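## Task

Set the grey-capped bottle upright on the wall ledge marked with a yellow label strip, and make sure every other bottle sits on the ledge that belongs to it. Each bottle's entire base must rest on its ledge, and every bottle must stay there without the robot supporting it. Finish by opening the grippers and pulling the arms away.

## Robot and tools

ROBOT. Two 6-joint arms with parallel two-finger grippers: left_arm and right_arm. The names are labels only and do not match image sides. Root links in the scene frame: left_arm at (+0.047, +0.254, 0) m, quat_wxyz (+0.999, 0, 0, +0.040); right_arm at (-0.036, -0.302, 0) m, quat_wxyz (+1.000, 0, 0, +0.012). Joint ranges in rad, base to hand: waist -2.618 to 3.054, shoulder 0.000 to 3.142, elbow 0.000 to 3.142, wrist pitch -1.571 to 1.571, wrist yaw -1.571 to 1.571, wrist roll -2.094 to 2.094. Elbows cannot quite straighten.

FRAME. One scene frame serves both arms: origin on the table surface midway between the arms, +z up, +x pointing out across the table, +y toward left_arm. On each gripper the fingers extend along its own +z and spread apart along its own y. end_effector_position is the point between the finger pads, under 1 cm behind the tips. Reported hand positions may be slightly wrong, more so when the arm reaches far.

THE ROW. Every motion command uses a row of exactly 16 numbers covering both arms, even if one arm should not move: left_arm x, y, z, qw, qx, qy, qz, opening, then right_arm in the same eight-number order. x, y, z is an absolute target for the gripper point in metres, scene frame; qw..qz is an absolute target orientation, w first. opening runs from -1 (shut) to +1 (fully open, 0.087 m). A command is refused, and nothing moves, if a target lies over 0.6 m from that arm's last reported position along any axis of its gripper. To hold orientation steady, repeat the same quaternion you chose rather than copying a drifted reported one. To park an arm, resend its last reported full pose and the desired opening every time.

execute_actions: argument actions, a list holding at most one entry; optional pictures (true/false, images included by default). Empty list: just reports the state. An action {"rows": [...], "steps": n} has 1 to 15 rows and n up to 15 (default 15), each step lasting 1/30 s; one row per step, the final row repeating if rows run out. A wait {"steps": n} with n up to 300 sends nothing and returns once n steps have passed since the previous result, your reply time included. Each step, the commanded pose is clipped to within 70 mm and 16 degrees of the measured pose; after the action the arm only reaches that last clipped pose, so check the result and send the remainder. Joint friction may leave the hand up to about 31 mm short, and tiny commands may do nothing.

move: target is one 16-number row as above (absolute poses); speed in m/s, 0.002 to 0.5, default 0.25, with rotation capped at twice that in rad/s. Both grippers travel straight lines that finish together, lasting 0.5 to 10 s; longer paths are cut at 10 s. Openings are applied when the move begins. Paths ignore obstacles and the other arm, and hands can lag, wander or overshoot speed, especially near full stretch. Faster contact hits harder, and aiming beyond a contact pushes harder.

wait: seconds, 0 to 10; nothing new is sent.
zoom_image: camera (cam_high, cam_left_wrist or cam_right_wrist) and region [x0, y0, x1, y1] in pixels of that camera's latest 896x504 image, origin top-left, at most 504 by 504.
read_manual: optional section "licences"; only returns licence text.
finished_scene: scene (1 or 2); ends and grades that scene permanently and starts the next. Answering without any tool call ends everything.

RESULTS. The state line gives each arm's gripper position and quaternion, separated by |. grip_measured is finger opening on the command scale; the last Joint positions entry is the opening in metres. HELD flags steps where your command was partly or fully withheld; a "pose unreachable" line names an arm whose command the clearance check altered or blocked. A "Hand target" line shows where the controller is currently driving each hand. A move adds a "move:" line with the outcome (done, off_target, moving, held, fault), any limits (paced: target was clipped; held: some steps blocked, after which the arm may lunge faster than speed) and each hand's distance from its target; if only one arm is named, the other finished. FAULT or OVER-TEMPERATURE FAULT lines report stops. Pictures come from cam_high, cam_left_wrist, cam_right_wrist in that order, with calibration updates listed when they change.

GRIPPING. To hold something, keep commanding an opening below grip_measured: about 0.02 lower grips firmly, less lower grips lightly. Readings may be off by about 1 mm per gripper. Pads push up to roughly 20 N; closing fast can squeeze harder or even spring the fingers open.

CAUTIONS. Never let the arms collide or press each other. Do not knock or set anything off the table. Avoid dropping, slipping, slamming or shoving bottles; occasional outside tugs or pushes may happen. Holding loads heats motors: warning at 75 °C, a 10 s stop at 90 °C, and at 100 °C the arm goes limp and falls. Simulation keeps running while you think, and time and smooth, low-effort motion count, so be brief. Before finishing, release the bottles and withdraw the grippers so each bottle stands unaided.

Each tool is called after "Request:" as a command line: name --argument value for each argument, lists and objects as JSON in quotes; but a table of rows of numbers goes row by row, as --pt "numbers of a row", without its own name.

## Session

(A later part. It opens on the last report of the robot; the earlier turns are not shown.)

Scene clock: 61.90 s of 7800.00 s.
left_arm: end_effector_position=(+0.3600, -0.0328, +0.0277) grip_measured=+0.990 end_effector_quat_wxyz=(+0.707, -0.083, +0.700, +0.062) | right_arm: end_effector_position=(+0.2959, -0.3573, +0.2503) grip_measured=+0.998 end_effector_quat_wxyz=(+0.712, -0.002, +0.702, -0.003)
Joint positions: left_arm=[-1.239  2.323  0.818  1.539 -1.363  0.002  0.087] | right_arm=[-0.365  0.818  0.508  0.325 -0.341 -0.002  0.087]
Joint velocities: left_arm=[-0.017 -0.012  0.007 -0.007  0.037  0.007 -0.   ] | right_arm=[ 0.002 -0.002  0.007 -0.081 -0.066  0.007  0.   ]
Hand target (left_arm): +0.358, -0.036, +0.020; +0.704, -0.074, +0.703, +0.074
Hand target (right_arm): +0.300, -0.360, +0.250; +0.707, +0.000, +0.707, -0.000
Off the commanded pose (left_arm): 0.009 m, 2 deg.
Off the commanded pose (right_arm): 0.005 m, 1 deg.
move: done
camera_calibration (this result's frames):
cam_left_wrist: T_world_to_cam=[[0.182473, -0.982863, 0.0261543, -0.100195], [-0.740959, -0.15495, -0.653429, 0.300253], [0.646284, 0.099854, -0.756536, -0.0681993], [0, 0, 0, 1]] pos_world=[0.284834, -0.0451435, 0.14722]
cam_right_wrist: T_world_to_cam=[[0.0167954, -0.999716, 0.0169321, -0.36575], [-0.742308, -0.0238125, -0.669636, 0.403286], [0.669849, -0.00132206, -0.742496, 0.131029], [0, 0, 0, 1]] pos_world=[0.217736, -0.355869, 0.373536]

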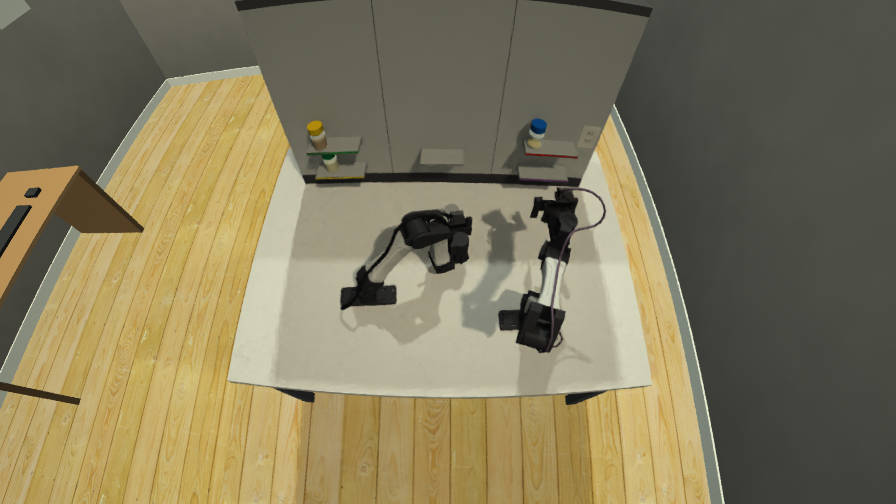

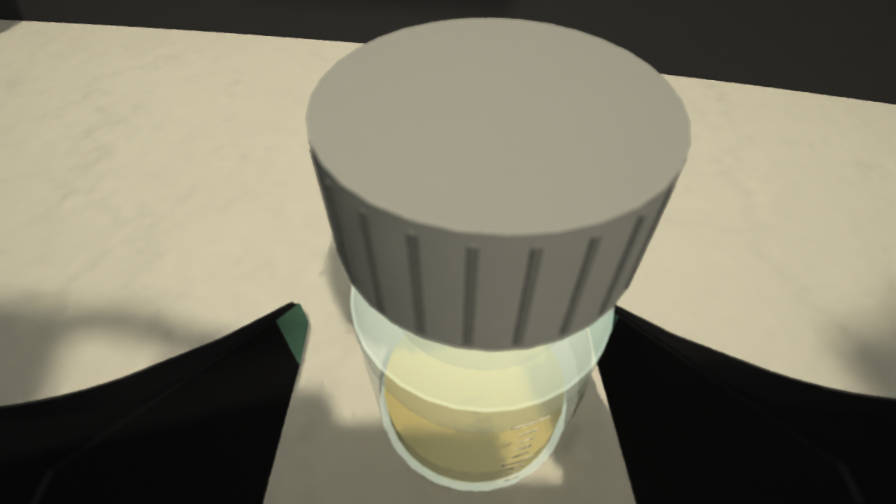

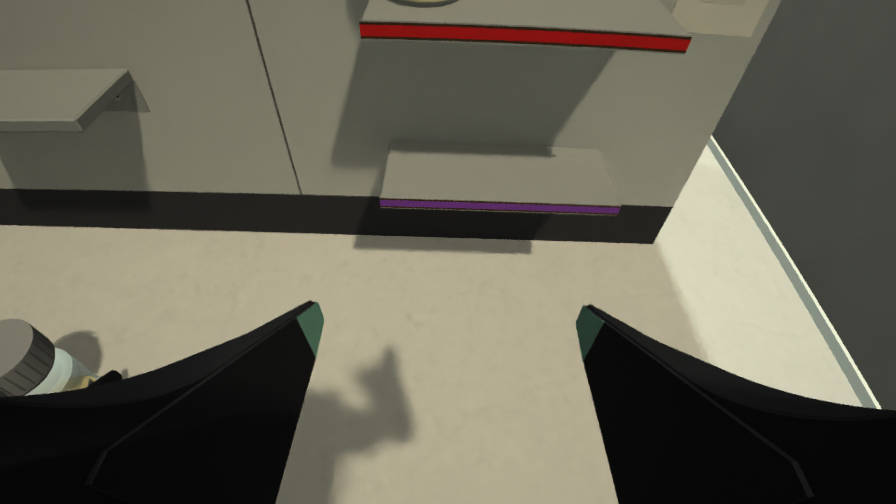

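Request:
move --target '[0.352,-0.048,0.02,0.703,-0.074,0.703,0.074,0.6,0.30,-0.36,0.25,0.707,0,0.707,0,1]' --speed 0.03

Request:
move --target '[0.352,-0.048,0.02,0.703,-0.074,0.703,0.074,0.19,0.30,-0.36,0.25,0.707,0,0.707,0,1]'

Scene clock: 64.10 s of 7800.00 s.
left_arm: end_effector_position=(+0.3538, -0.0459, +0.0317) grip_measured=+0.600 end_effector_quat_wxyz=(+0.708, -0.086, +0.699, +0.058) | right_arm: end_effector_position=(+0.2959, -0.3573, +0.2503) grip_measured=+0.998 end_effector_quat_wxyz=(+0.712, -0.002, +0.702, -0.003)
Joint positions: left_arm=[-1.269  2.323  0.856  1.511 -1.392  0.003  0.07 ] | right_arm=[-0.365  0.818  0.508  0.325 -0.341 -0.002  0.087]
Joint velocities: left_arm=[ 0.022  0.002  0.007 -0.037 -0.066 -0.066  0.   ] | right_arm=[-0.002 -0.022 -0.027 -0.037  0.037 -0.007  0.001]
Hand target (left_arm): +0.352, -0.048, +0.020; +0.704, -0.074, +0.703, +0.074
Hand target (right_arm): +0.300, -0.360, +0.250; +0.707, +0.000, +0.707, -0.000
Off the commanded pose (left_arm): 0.012 m, 2 deg.
Off the commanded pose (right_arm): 0.005 m, 1 deg.
move: off_target (left_arm)
camera_calibration (this result's frames):
cam_left_wrist: T_world_to_cam=[[0.180871, -0.982859, 0.0356952, -0.111836], [-0.739415, -0.159823, -0.654004, 0.295469], [0.648499, 0.0918966, -0.755648, -0.0610739], [0, 0, 0, 1]] pos_world=[0.278309, -0.0570839, 0.15108]
cam_right_wrist: T_world_to_cam=[[0.0167954, -0.999716, 0.0169321, -0.36575], [-0.742308, -0.0238125, -0.669636, 0.403286], [0.669849, -0.00132206, -0.742496, 0.131029], [0, 0, 0, 1]] pos_world=[0.217736, -0.355869, 0.373536]

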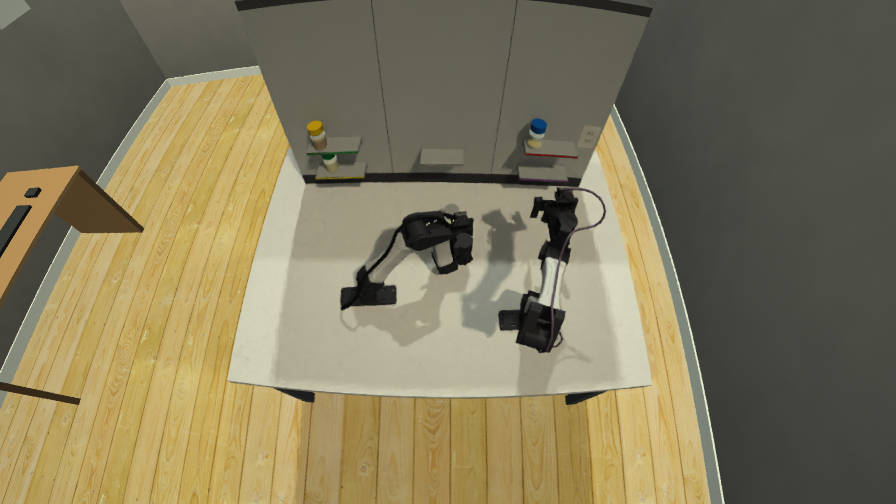

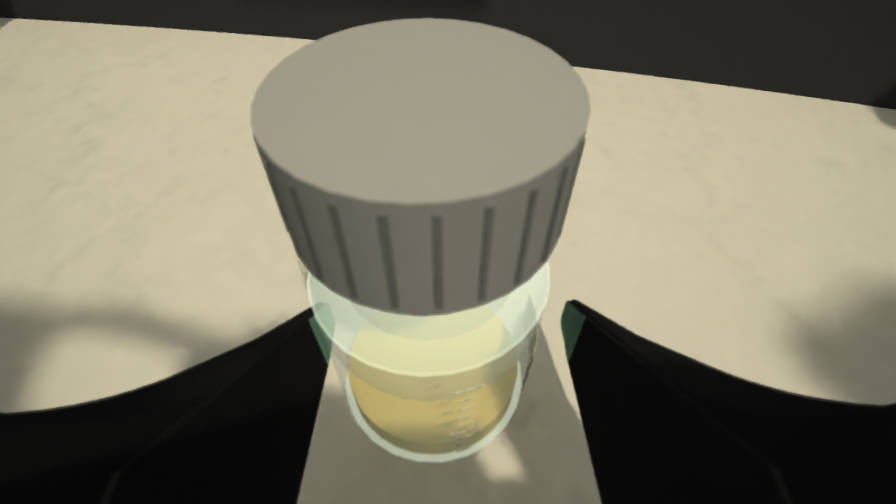

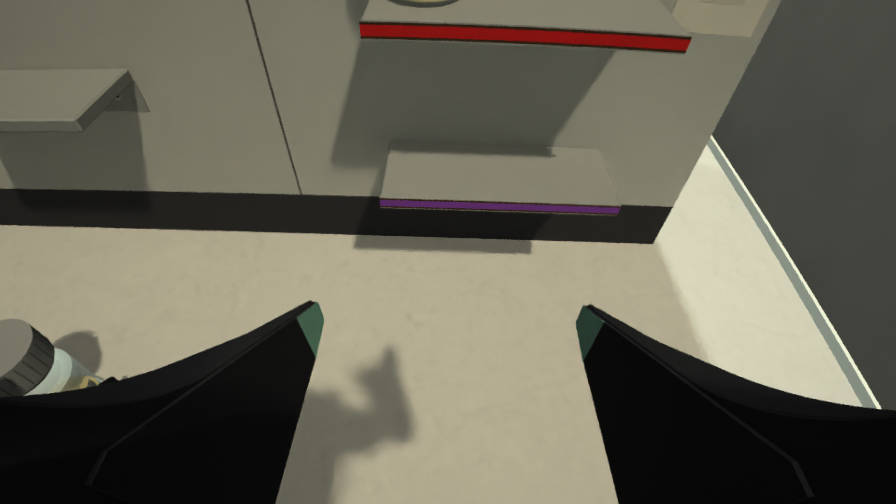

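Scene clock: 64.80 s of 7800.00 s.
left_arm: end_effector_position=(+0.3538, -0.0456, +0.0314) grip_measured=+0.260 end_effector_quat_wxyz=(+0.707, -0.085, +0.699, +0.059) | right_arm: end_effector_position=(+0.2959, -0.3573, +0.2503) grip_measured=+0.998 end_effector_quat_wxyz=(+0.712, -0.002, +0.702, -0.003)
Joint positions: left_arm=[-1.269  2.323  0.856  1.509 -1.393  0.003  0.055] | right_arm=[-0.365  0.818  0.508  0.325 -0.341 -0.002  0.087]
Joint velocities: left_arm=[-0.022 -0.012  0.007  0.022  0.007  0.007  0.   ] | right_arm=[ 0.017 -0.002 -0.007  0.037 -0.007 -0.037  0.002]
Hand target (left_arm): +0.352, -0.048, +0.020; +0.704, -0.074, +0.703, +0.074
Hand target (right_arm): +0.300, -0.360, +0.250; +0.707, +0.000, +0.707, -0.000
Off the commanded pose (left_arm): 0.012 m, 2 deg.
Off the commanded pose (right_arm): 0.005 m, 1 deg.
move: off_target (left_arm)
camera_calibration (this result's frames):
cam_left_wrist: T_world_to_cam=[[0.182035, -0.982748, 0.0327079, -0.111825], [-0.739964, -0.158818, -0.653629, 0.295494], [0.647547, 0.0947809, -0.756108, -0.0607886], [0, 0, 0, 1]] pos_world=[0.278374, -0.0572046, 0.150838]
cam_right_wrist: T_world_to_cam=[[0.0167954, -0.999716, 0.0169321, -0.36575], [-0.742308, -0.0238125, -0.669636, 0.403286], [0.669849, -0.00132206, -0.742496, 0.131029], [0, 0, 0, 1]] pos_world=[0.217736, -0.355869, 0.373536]

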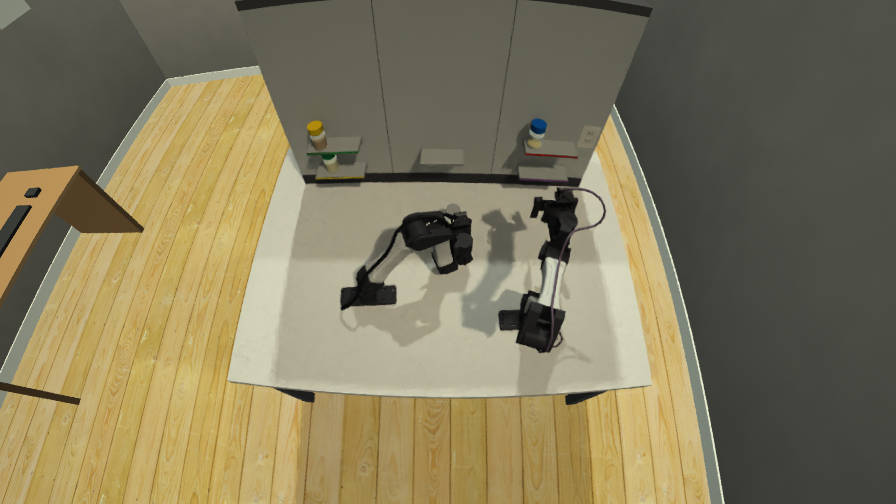

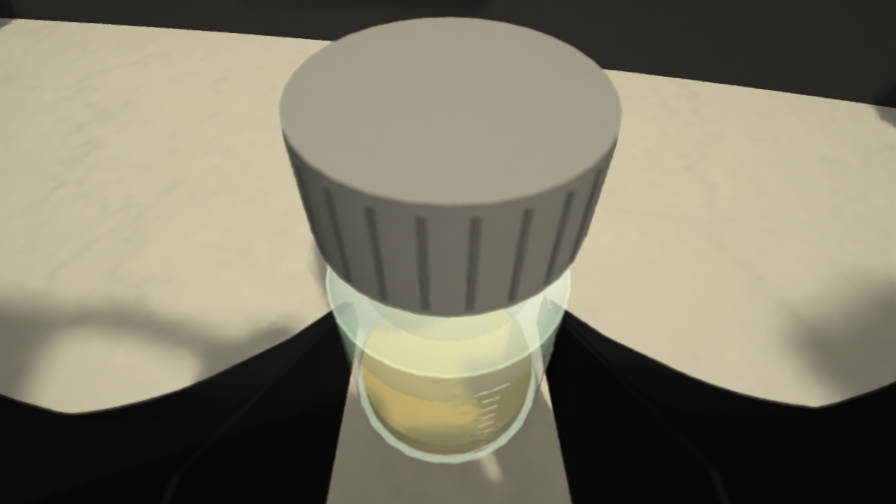

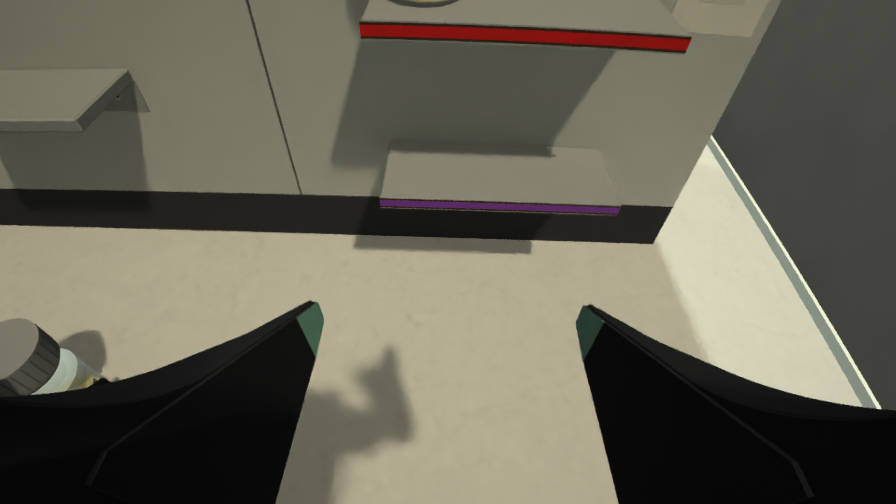

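Request:
move --target '[0.35,-0.045,0.14,0.703,-0.074,0.703,0.074,0.19,0.30,-0.36,0.25,0.707,0,0.707,0,1]' --speed 0.12

Request:
move --target '[0.42,0.33,0.175,0.707,0,0.707,0,0.19,0.30,-0.36,0.25,0.707,0,0.707,0,1]' --speed 0.2

Scene clock: 69.17 s of 7800.00 s.
left_arm: end_effector_position=(+0.3516, -0.0391, +0.1288) grip_measured=+0.259 end_effector_quat_wxyz=(+0.701, -0.061, +0.705, +0.088) | right_arm: end_effector_position=(+0.2959, -0.3573, +0.2503) grip_measured=+0.998 end_effector_quat_wxyz=(+0.712, -0.002, +0.702, -0.003)
Joint positions: left_arm=[-1.269  1.94   0.856  1.076 -1.4    0.031  0.055] | right_arm=[-0.365  0.818  0.508  0.325 -0.341 -0.002  0.087]
Joint velocities: left_arm=[ 0.002 -0.037  0.002 -0.183 -0.022 -0.095 -0.001] | right_arm=[-0.002  0.012  0.007  0.051  0.037 -0.066 -0.001]
Hand target (left_arm): +0.350, -0.044, +0.140; +0.704, -0.074, +0.703, +0.074
Hand target (right_arm): +0.300, -0.360, +0.250; +0.707, +0.000, +0.707, -0.000
Off the commanded pose (left_arm): 0.013 m, 2 deg.
Off the commanded pose (right_arm): 0.005 m, 1 deg.
move: off_target (left_arm)
camera_calibration (this result's frames):
cam_left_wrist: T_world_to_cam=[[0.189111, -0.981014, -0.0429916, -0.100884], [-0.754596, -0.11717, -0.645643, 0.364348], [0.628348, 0.15454, -0.762428, 0.0235634], [0, 0, 0, 1]] pos_world=[0.279208, -0.0599193, 0.248867]
cam_right_wrist: T_world_to_cam=[[0.0167954, -0.999716, 0.0169321, -0.36575], [-0.742308, -0.0238125, -0.669636, 0.403286], [0.669849, -0.00132206, -0.742496, 0.131029], [0, 0, 0, 1]] pos_world=[0.217736, -0.355869, 0.373536]

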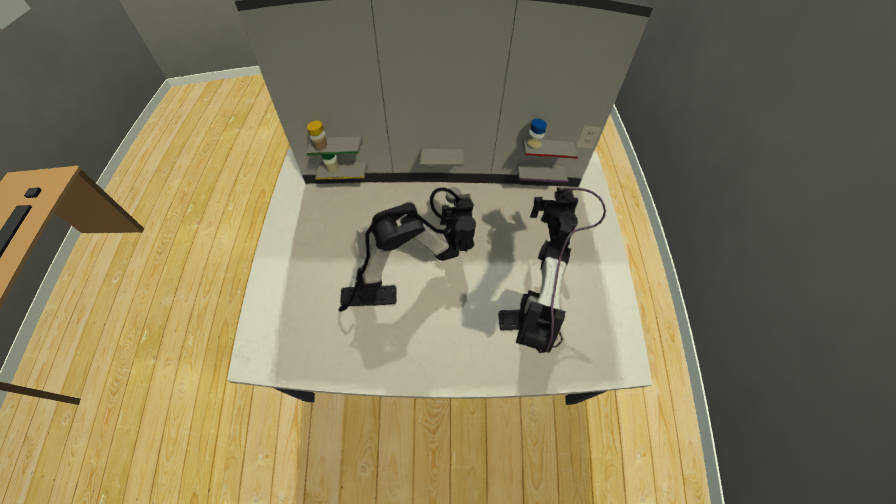

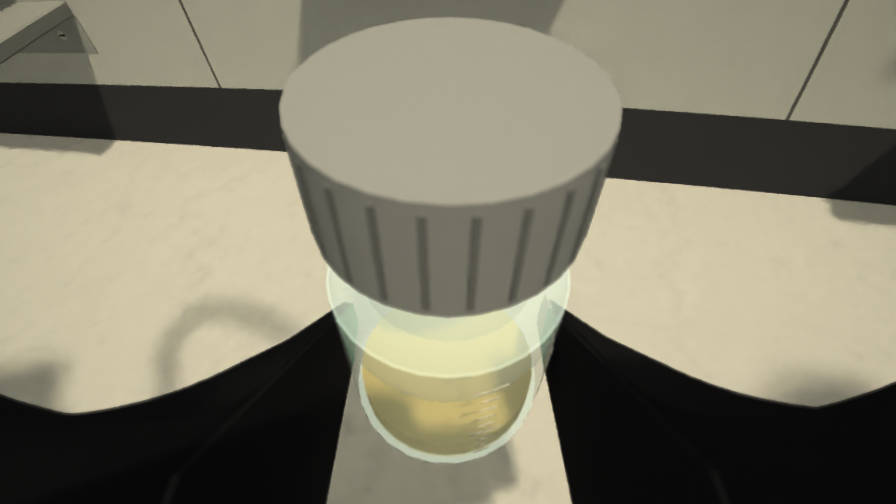

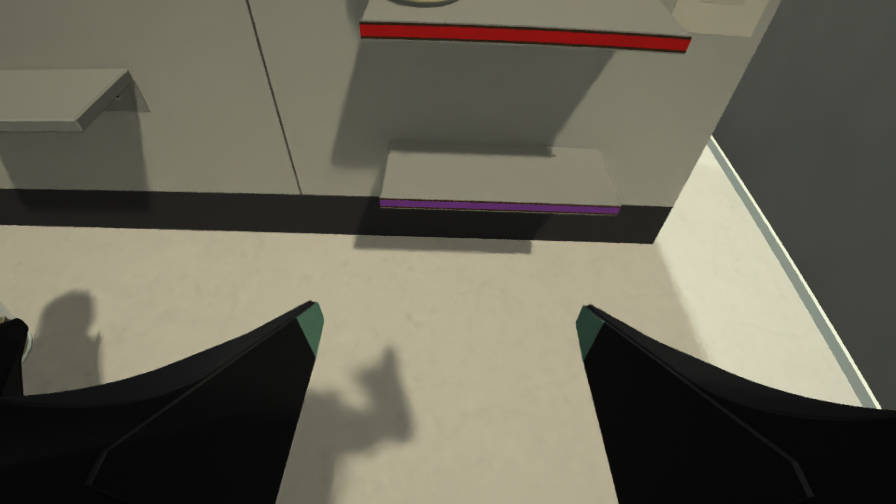

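Scene clock: 71.83 s of 7800.00 s.
left_arm: end_effector_position=(+0.4132, +0.3264, +0.1600) grip_measured=+0.260 end_effector_quat_wxyz=(+0.691, -0.001, +0.723, +0.002) | right_arm: end_effector_position=(+0.2959, -0.3573, +0.2503) grip_measured=+0.998 end_effector_quat_wxyz=(+0.712, -0.002, +0.702, -0.003)
Joint positions: left_arm=[0.279 1.211 0.345 0.82  0.354 0.017 0.055] | right_arm=[-0.365  0.818  0.508  0.325 -0.341 -0.002  0.087]
Joint velocities: left_arm=[-0.017 -0.017  0.002  0.037 -0.037 -0.007 -0.   ] | right_arm=[ 0.007 -0.017  0.012  0.022  0.081 -0.007 -0.   ]
Hand target (left_arm): +0.420, +0.330, +0.176; +0.708, +0.004, +0.706, +0.004
Hand target (right_arm): +0.300, -0.360, +0.250; +0.707, +0.000, +0.707, -0.000
Off the commanded pose (left_arm): 0.017 m, 3 deg.
Off the commanded pose (right_arm): 0.005 m, 1 deg.
move: off_target (left_arm)
camera_calibration (this result's frames):
cam_left_wrist: T_world_to_cam=[[-0.0175946, -0.999835, -0.00451601, 0.332799], [-0.789379, 0.0166629, -0.61368, 0.439315], [0.613654, -0.00723263, -0.789542, 0.0153406], [0, 0, 0, 1]] pos_world=[0.343227, 0.325535, 0.283214]
cam_right_wrist: T_world_to_cam=[[0.0167954, -0.999716, 0.0169321, -0.36575], [-0.742308, -0.0238125, -0.669636, 0.403286], [0.669849, -0.00132206, -0.742496, 0.131029], [0, 0, 0, 1]] pos_world=[0.217736, -0.355869, 0.373536]

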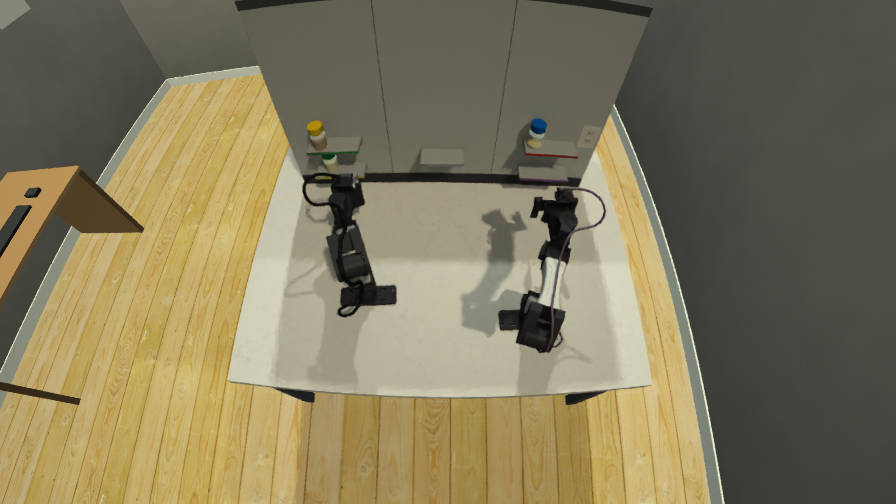

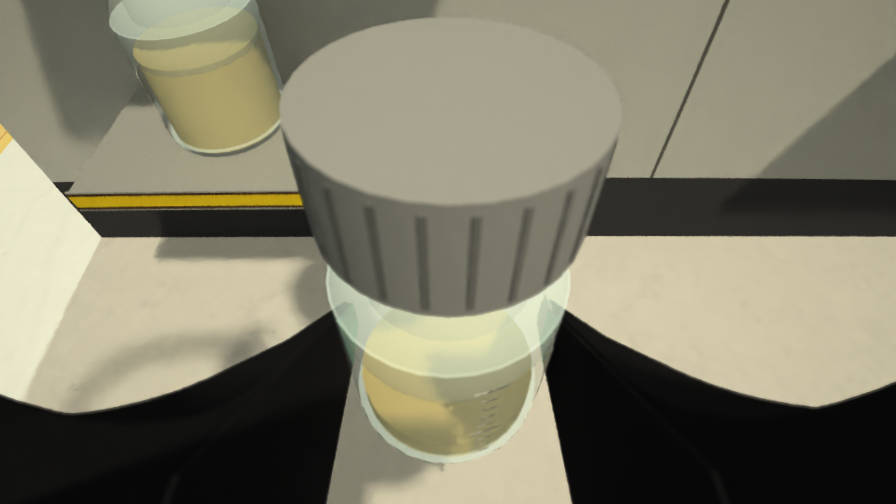

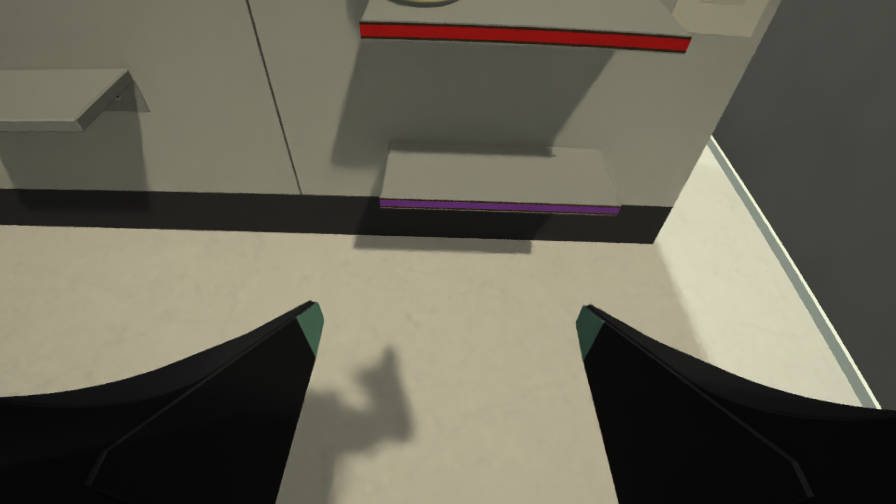

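Request:
move --target '[0.445,0.336,0.188,0.707,0,0.707,0,0.19,0.30,-0.36,0.25,0.707,0,0.707,0,1]' --speed 0.06

Scene clock: 75.70 s of 7800.00 s.
left_arm: end_effector_position=(+0.4373, +0.3347, +0.1766) grip_measured=+0.260 end_effector_quat_wxyz=(+0.696, -0.002, +0.718, -0.001) | right_arm: end_effector_position=(+0.2959, -0.3573, +0.2503) grip_measured=+0.998 end_effector_quat_wxyz=(+0.712, -0.002, +0.702, -0.003)
Joint positions: left_arm=[0.279 1.293 0.459 0.8   0.356 0.007 0.055] | right_arm=[-0.365  0.818  0.508  0.325 -0.341 -0.002  0.087]
Joint velocities: left_arm=[-0.002  0.022  0.002 -0.066  0.007 -0.051 -0.   ] | right_arm=[-0.012  0.002  0.027 -0.095 -0.022 -0.007 -0.   ]
Hand target (left_arm): +0.444, +0.336, +0.188; +0.707, +0.000, +0.707, +0.000
Hand target (right_arm): +0.300, -0.360, +0.250; +0.707, +0.000, +0.707, -0.000
Off the commanded pose (left_arm): 0.014 m, 2 deg.
Off the commanded pose (right_arm): 0.005 m, 1 deg.
move: off_target (left_arm)
camera_calibration (this result's frames):
cam_left_wrist: T_world_to_cam=[[-0.0191009, -0.999817, 0.000550224, 0.341359], [-0.781586, 0.0145885, -0.623627, 0.467515], [0.623505, -0.0123419, -0.781722, 0.00976263], [0, 0, 0, 1]] pos_world=[0.365837, 0.334597, 0.298999]
cam_right_wrist: T_world_to_cam=[[0.0167954, -0.999716, 0.0169321, -0.36575], [-0.742308, -0.0238125, -0.669636, 0.403286], [0.669849, -0.00132206, -0.742496, 0.131029], [0, 0, 0, 1]] pos_world=[0.217736, -0.355869, 0.373536]

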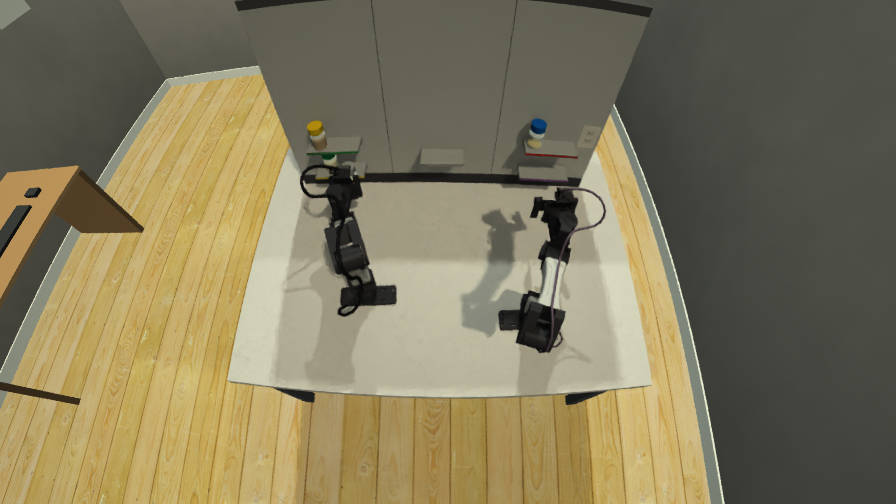

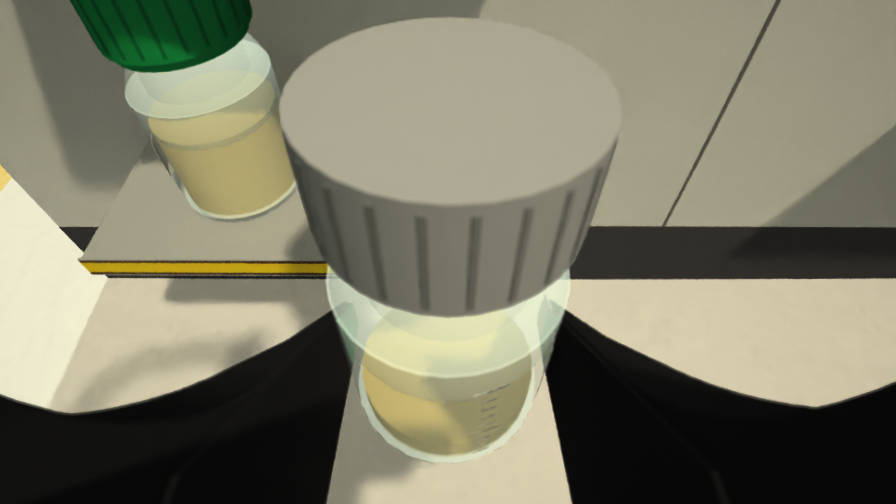

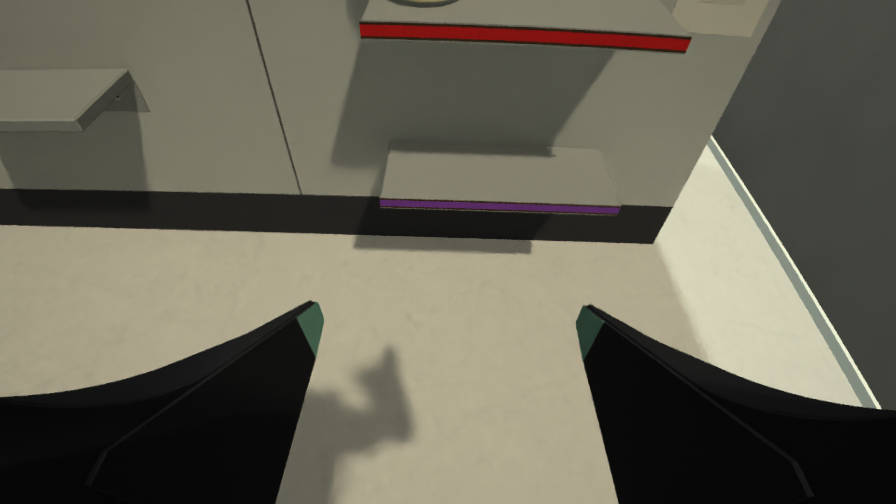

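Request:
move --target '[0.495,0.34,0.185,0.707,0,0.707,0,0.19,0.30,-0.36,0.25,0.707,0,0.707,0,1]' --speed 0.05

Scene clock: 78.70 s of 7800.00 s.
left_arm: end_effector_position=(+0.4850, +0.3391, +0.1702) grip_measured=+0.260 end_effector_quat_wxyz=(+0.689, -0.002, +0.724, -0.005) | right_arm: end_effector_position=(+0.2959, -0.3573, +0.2503) grip_measured=+0.998 end_effector_quat_wxyz=(+0.712, -0.002, +0.702, -0.003)
Joint positions: left_arm=[0.236 1.509 0.618 0.839 0.319 0.006 0.055] | right_arm=[-0.365  0.818  0.508  0.325 -0.341 -0.002  0.087]
Joint velocities: left_arm=[-0.002 -0.012 -0.012  0.037 -0.051 -0.037  0.   ] | right_arm=[ 0.002  0.007  0.007 -0.037 -0.066  0.066  0.001]
Hand target (left_arm): +0.494, +0.340, +0.185; +0.707, +0.000, +0.707, -0.000
Hand target (right_arm): +0.300, -0.360, +0.250; +0.707, +0.000, +0.707, -0.000
Off the commanded pose (left_arm): 0.018 m, 3 deg.
Off the commanded pose (right_arm): 0.005 m, 1 deg.
move: off_target (left_arm)
camera_calibration (this result's frames):
cam_left_wrist: T_world_to_cam=[[-0.0239818, -0.999691, 0.00661035, 0.347939], [-0.792496, 0.0149798, -0.609693, 0.503484], [0.609405, -0.0198602, -0.79261, -0.0137294], [0, 0, 0, 1]] pos_world=[0.41572, 0.340017, 0.293789]
cam_right_wrist: T_world_to_cam=[[0.0167954, -0.999716, 0.0169321, -0.36575], [-0.742308, -0.0238125, -0.669636, 0.403286], [0.669849, -0.00132206, -0.742496, 0.131029], [0, 0, 0, 1]] pos_world=[0.217736, -0.355869, 0.373536]

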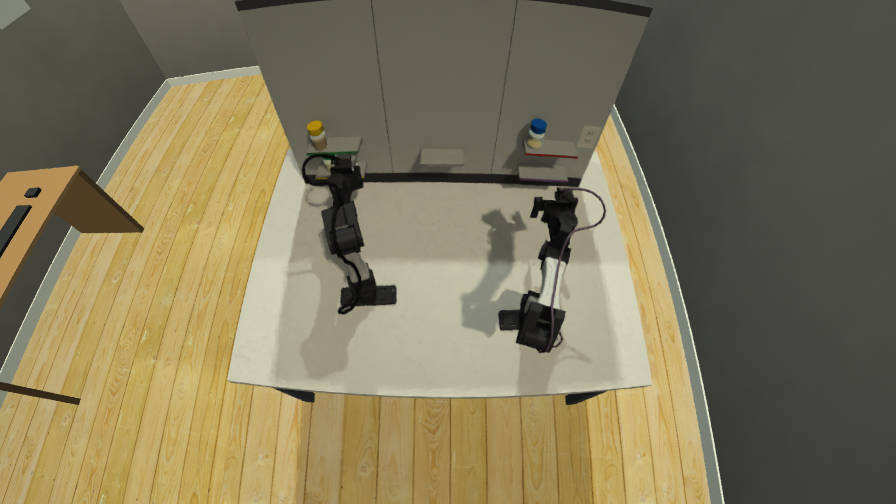

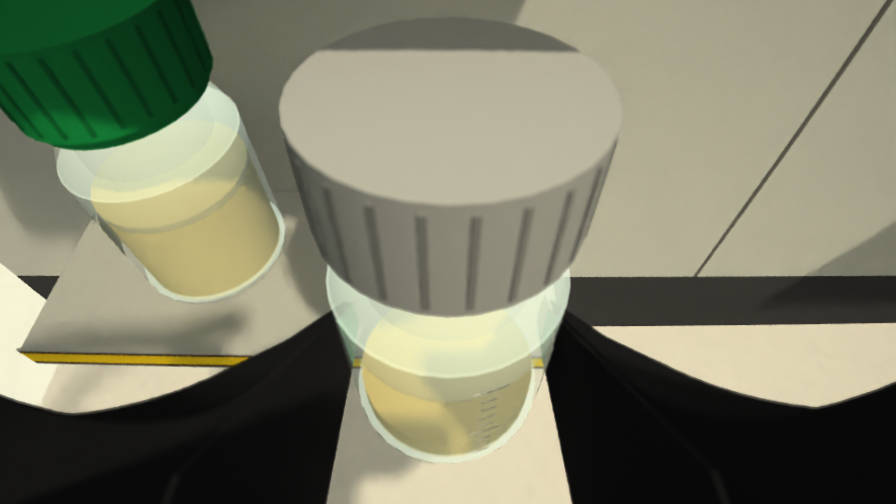

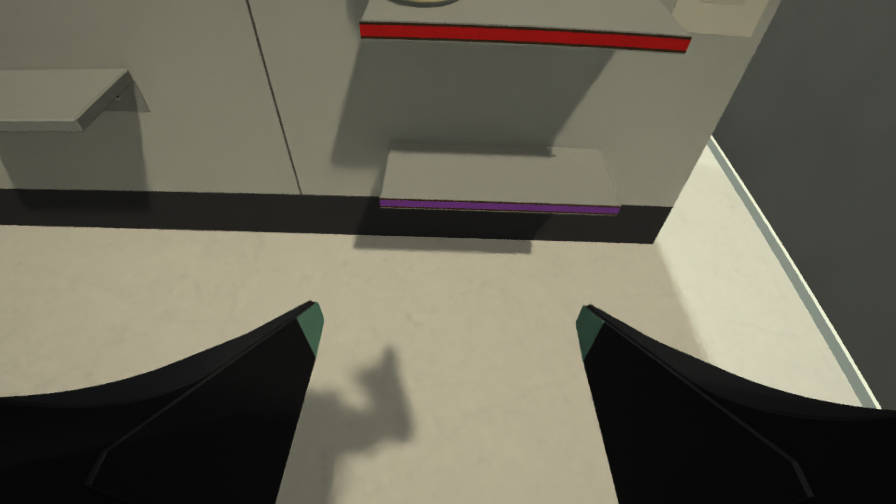

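Request:
move --target '[0.545,0.338,0.19,0.718,0,0.696,0,0.19,0.30,-0.36,0.25,0.707,0,0.707,0,1]' --speed 0.04

Scene clock: 81.80 s of 7800.00 s.
left_arm: end_effector_position=(+0.5351, +0.3378, +0.1755) grip_measured=+0.260 end_effector_quat_wxyz=(+0.700, -0.001, +0.714, -0.004) | right_arm: end_effector_position=(+0.2959, -0.3573, +0.2503) grip_measured=+0.998 end_effector_quat_wxyz=(+0.712, -0.002, +0.702, -0.003)
Joint positions: left_arm=[ 0.185  1.687  0.792  0.875  0.269 -0.002  0.055] | right_arm=[-0.365  0.818  0.508  0.325 -0.341 -0.002  0.087]
Joint velocities: left_arm=[ 0.002 -0.007 -0.017  0.007 -0.007 -0.007  0.   ] | right_arm=[-0.027  0.012  0.007  0.022 -0.022 -0.022  0.   ]
Hand target (left_arm): +0.544, +0.337, +0.190; +0.718, +0.000, +0.696, -0.001
Hand target (right_arm): +0.300, -0.360, +0.250; +0.707, +0.000, +0.707, -0.000
Off the commanded pose (left_arm): 0.018 m, 3 deg.
Off the commanded pose (right_arm): 0.005 m, 1 deg.
move: off_target (left_arm)
camera_calibration (this result's frames):
cam_left_wrist: T_world_to_cam=[[-0.0250136, -0.999681, 0.00349644, 0.3489], [-0.773973, 0.0171521, -0.632986, 0.539942], [0.632724, -0.0185394, -0.774155, -0.0562449], [0, 0, 0, 1]] pos_world=[0.462216, 0.338485, 0.297014]
cam_right_wrist: T_world_to_cam=[[0.0167954, -0.999716, 0.0169321, -0.36575], [-0.742308, -0.0238125, -0.669636, 0.403286], [0.669849, -0.00132206, -0.742496, 0.131029], [0, 0, 0, 1]] pos_world=[0.217736, -0.355869, 0.373536]

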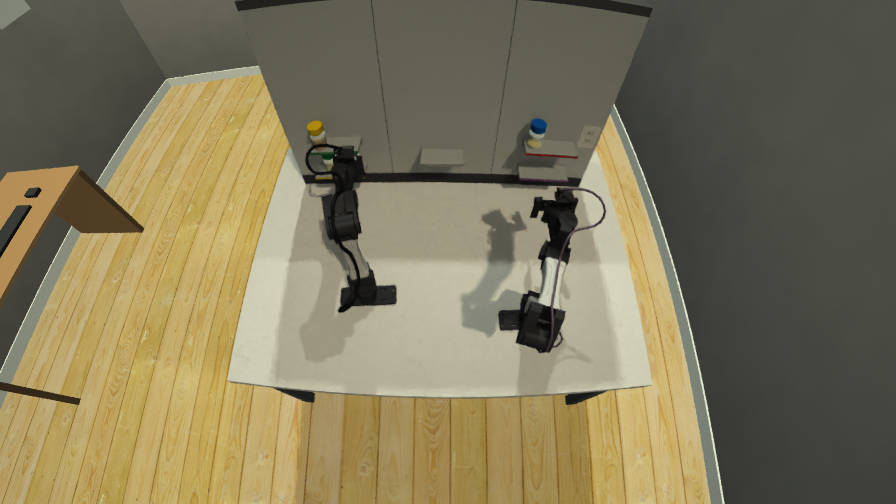

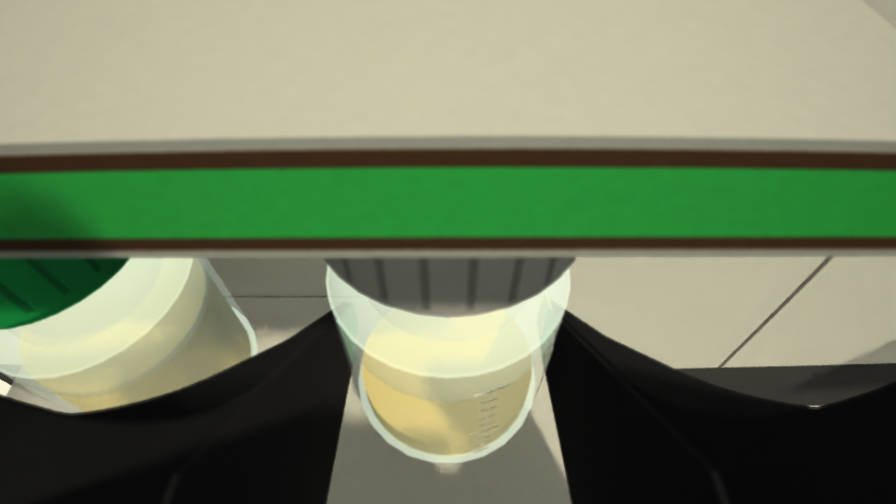

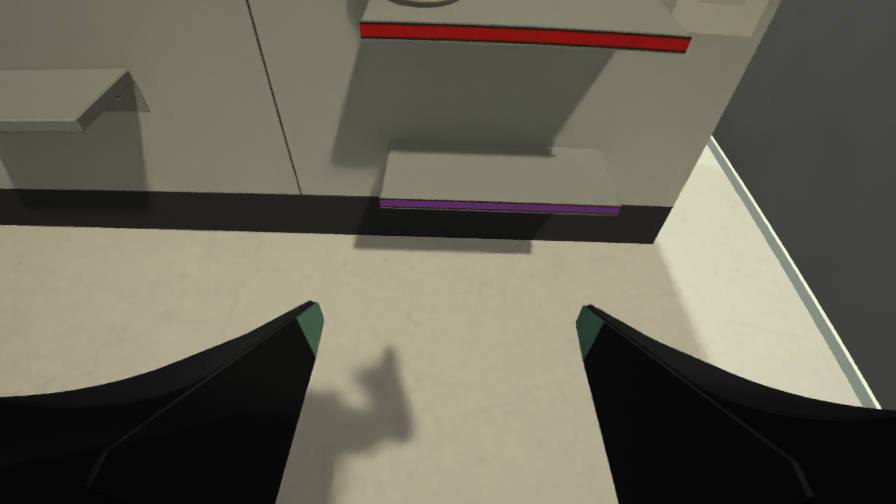

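Request:
move --target '[0.545,0.338,0.158,0.718,0,0.696,0,0.19,0.30,-0.36,0.25,0.707,0,0.707,0,1]' --speed 0.03

Scene clock: 84.37 s of 7800.00 s.
left_arm: end_effector_position=(+0.5460, +0.3408, +0.1668) grip_measured=+0.260 end_effector_quat_wxyz=(+0.718, +0.003, +0.696, +0.001) | right_arm: end_effector_position=(+0.2959, -0.3573, +0.2503) grip_measured=+0.998 end_effector_quat_wxyz=(+0.712, -0.002, +0.702, -0.003)
Joint positions: left_arm=[ 0.185  1.779  0.792  1.021  0.269 -0.003  0.055] | right_arm=[-0.365  0.818  0.508  0.325 -0.341 -0.002  0.087]
Joint velocities: left_arm=[ 0.017  0.007 -0.002 -0.022  0.007 -0.095 -0.   ] | right_arm=[-0.002 -0.007 -0.002 -0.037 -0.066 -0.022 -0.001]
Hand target (left_arm): +0.545, +0.338, +0.158; +0.718, +0.000, +0.697, -0.000
Hand target (right_arm): +0.300, -0.360, +0.250; +0.707, +0.000, +0.707, -0.000
Off the commanded pose (left_arm): 0.009 m, 0 deg.
Off the commanded pose (right_arm): 0.005 m, 1 deg.
move: done
camera_calibration (this result's frames):
cam_left_wrist: T_world_to_cam=[[-0.0240576, -0.999649, -0.0111219, 0.35415], [-0.740115, 0.0252883, -0.672004, 0.527997], [0.672049, -0.00793528, -0.740464, -0.100488], [0, 0, 0, 1]] pos_world=[0.466832, 0.339876, 0.284347]
cam_right_wrist: T_world_to_cam=[[0.0167954, -0.999716, 0.0169321, -0.36575], [-0.742308, -0.0238125, -0.669636, 0.403286], [0.669849, -0.00132206, -0.742496, 0.131029], [0, 0, 0, 1]] pos_world=[0.217736, -0.355869, 0.373536]

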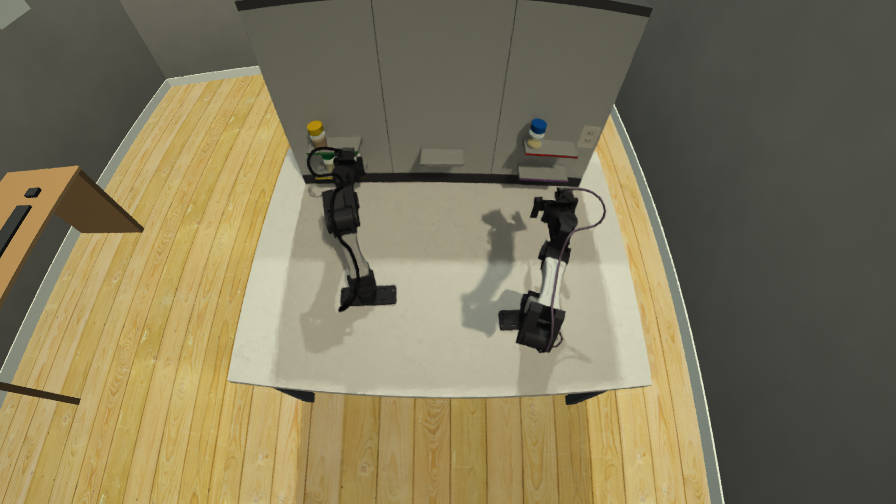

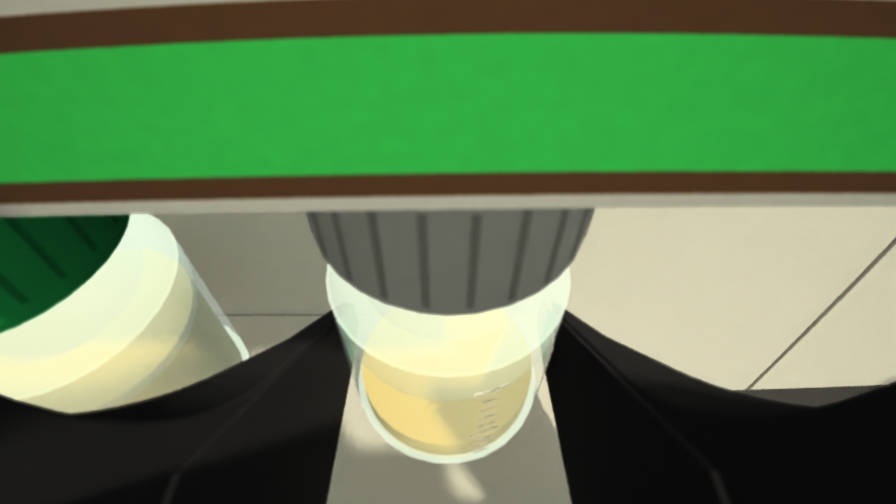

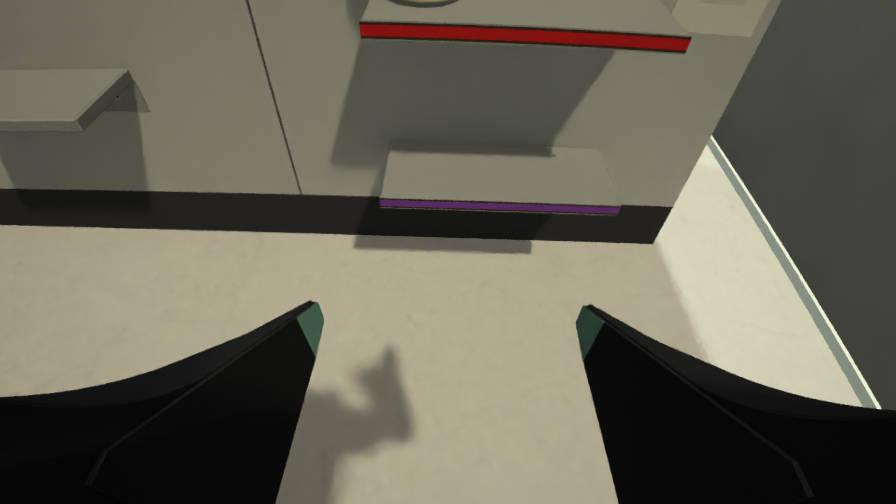

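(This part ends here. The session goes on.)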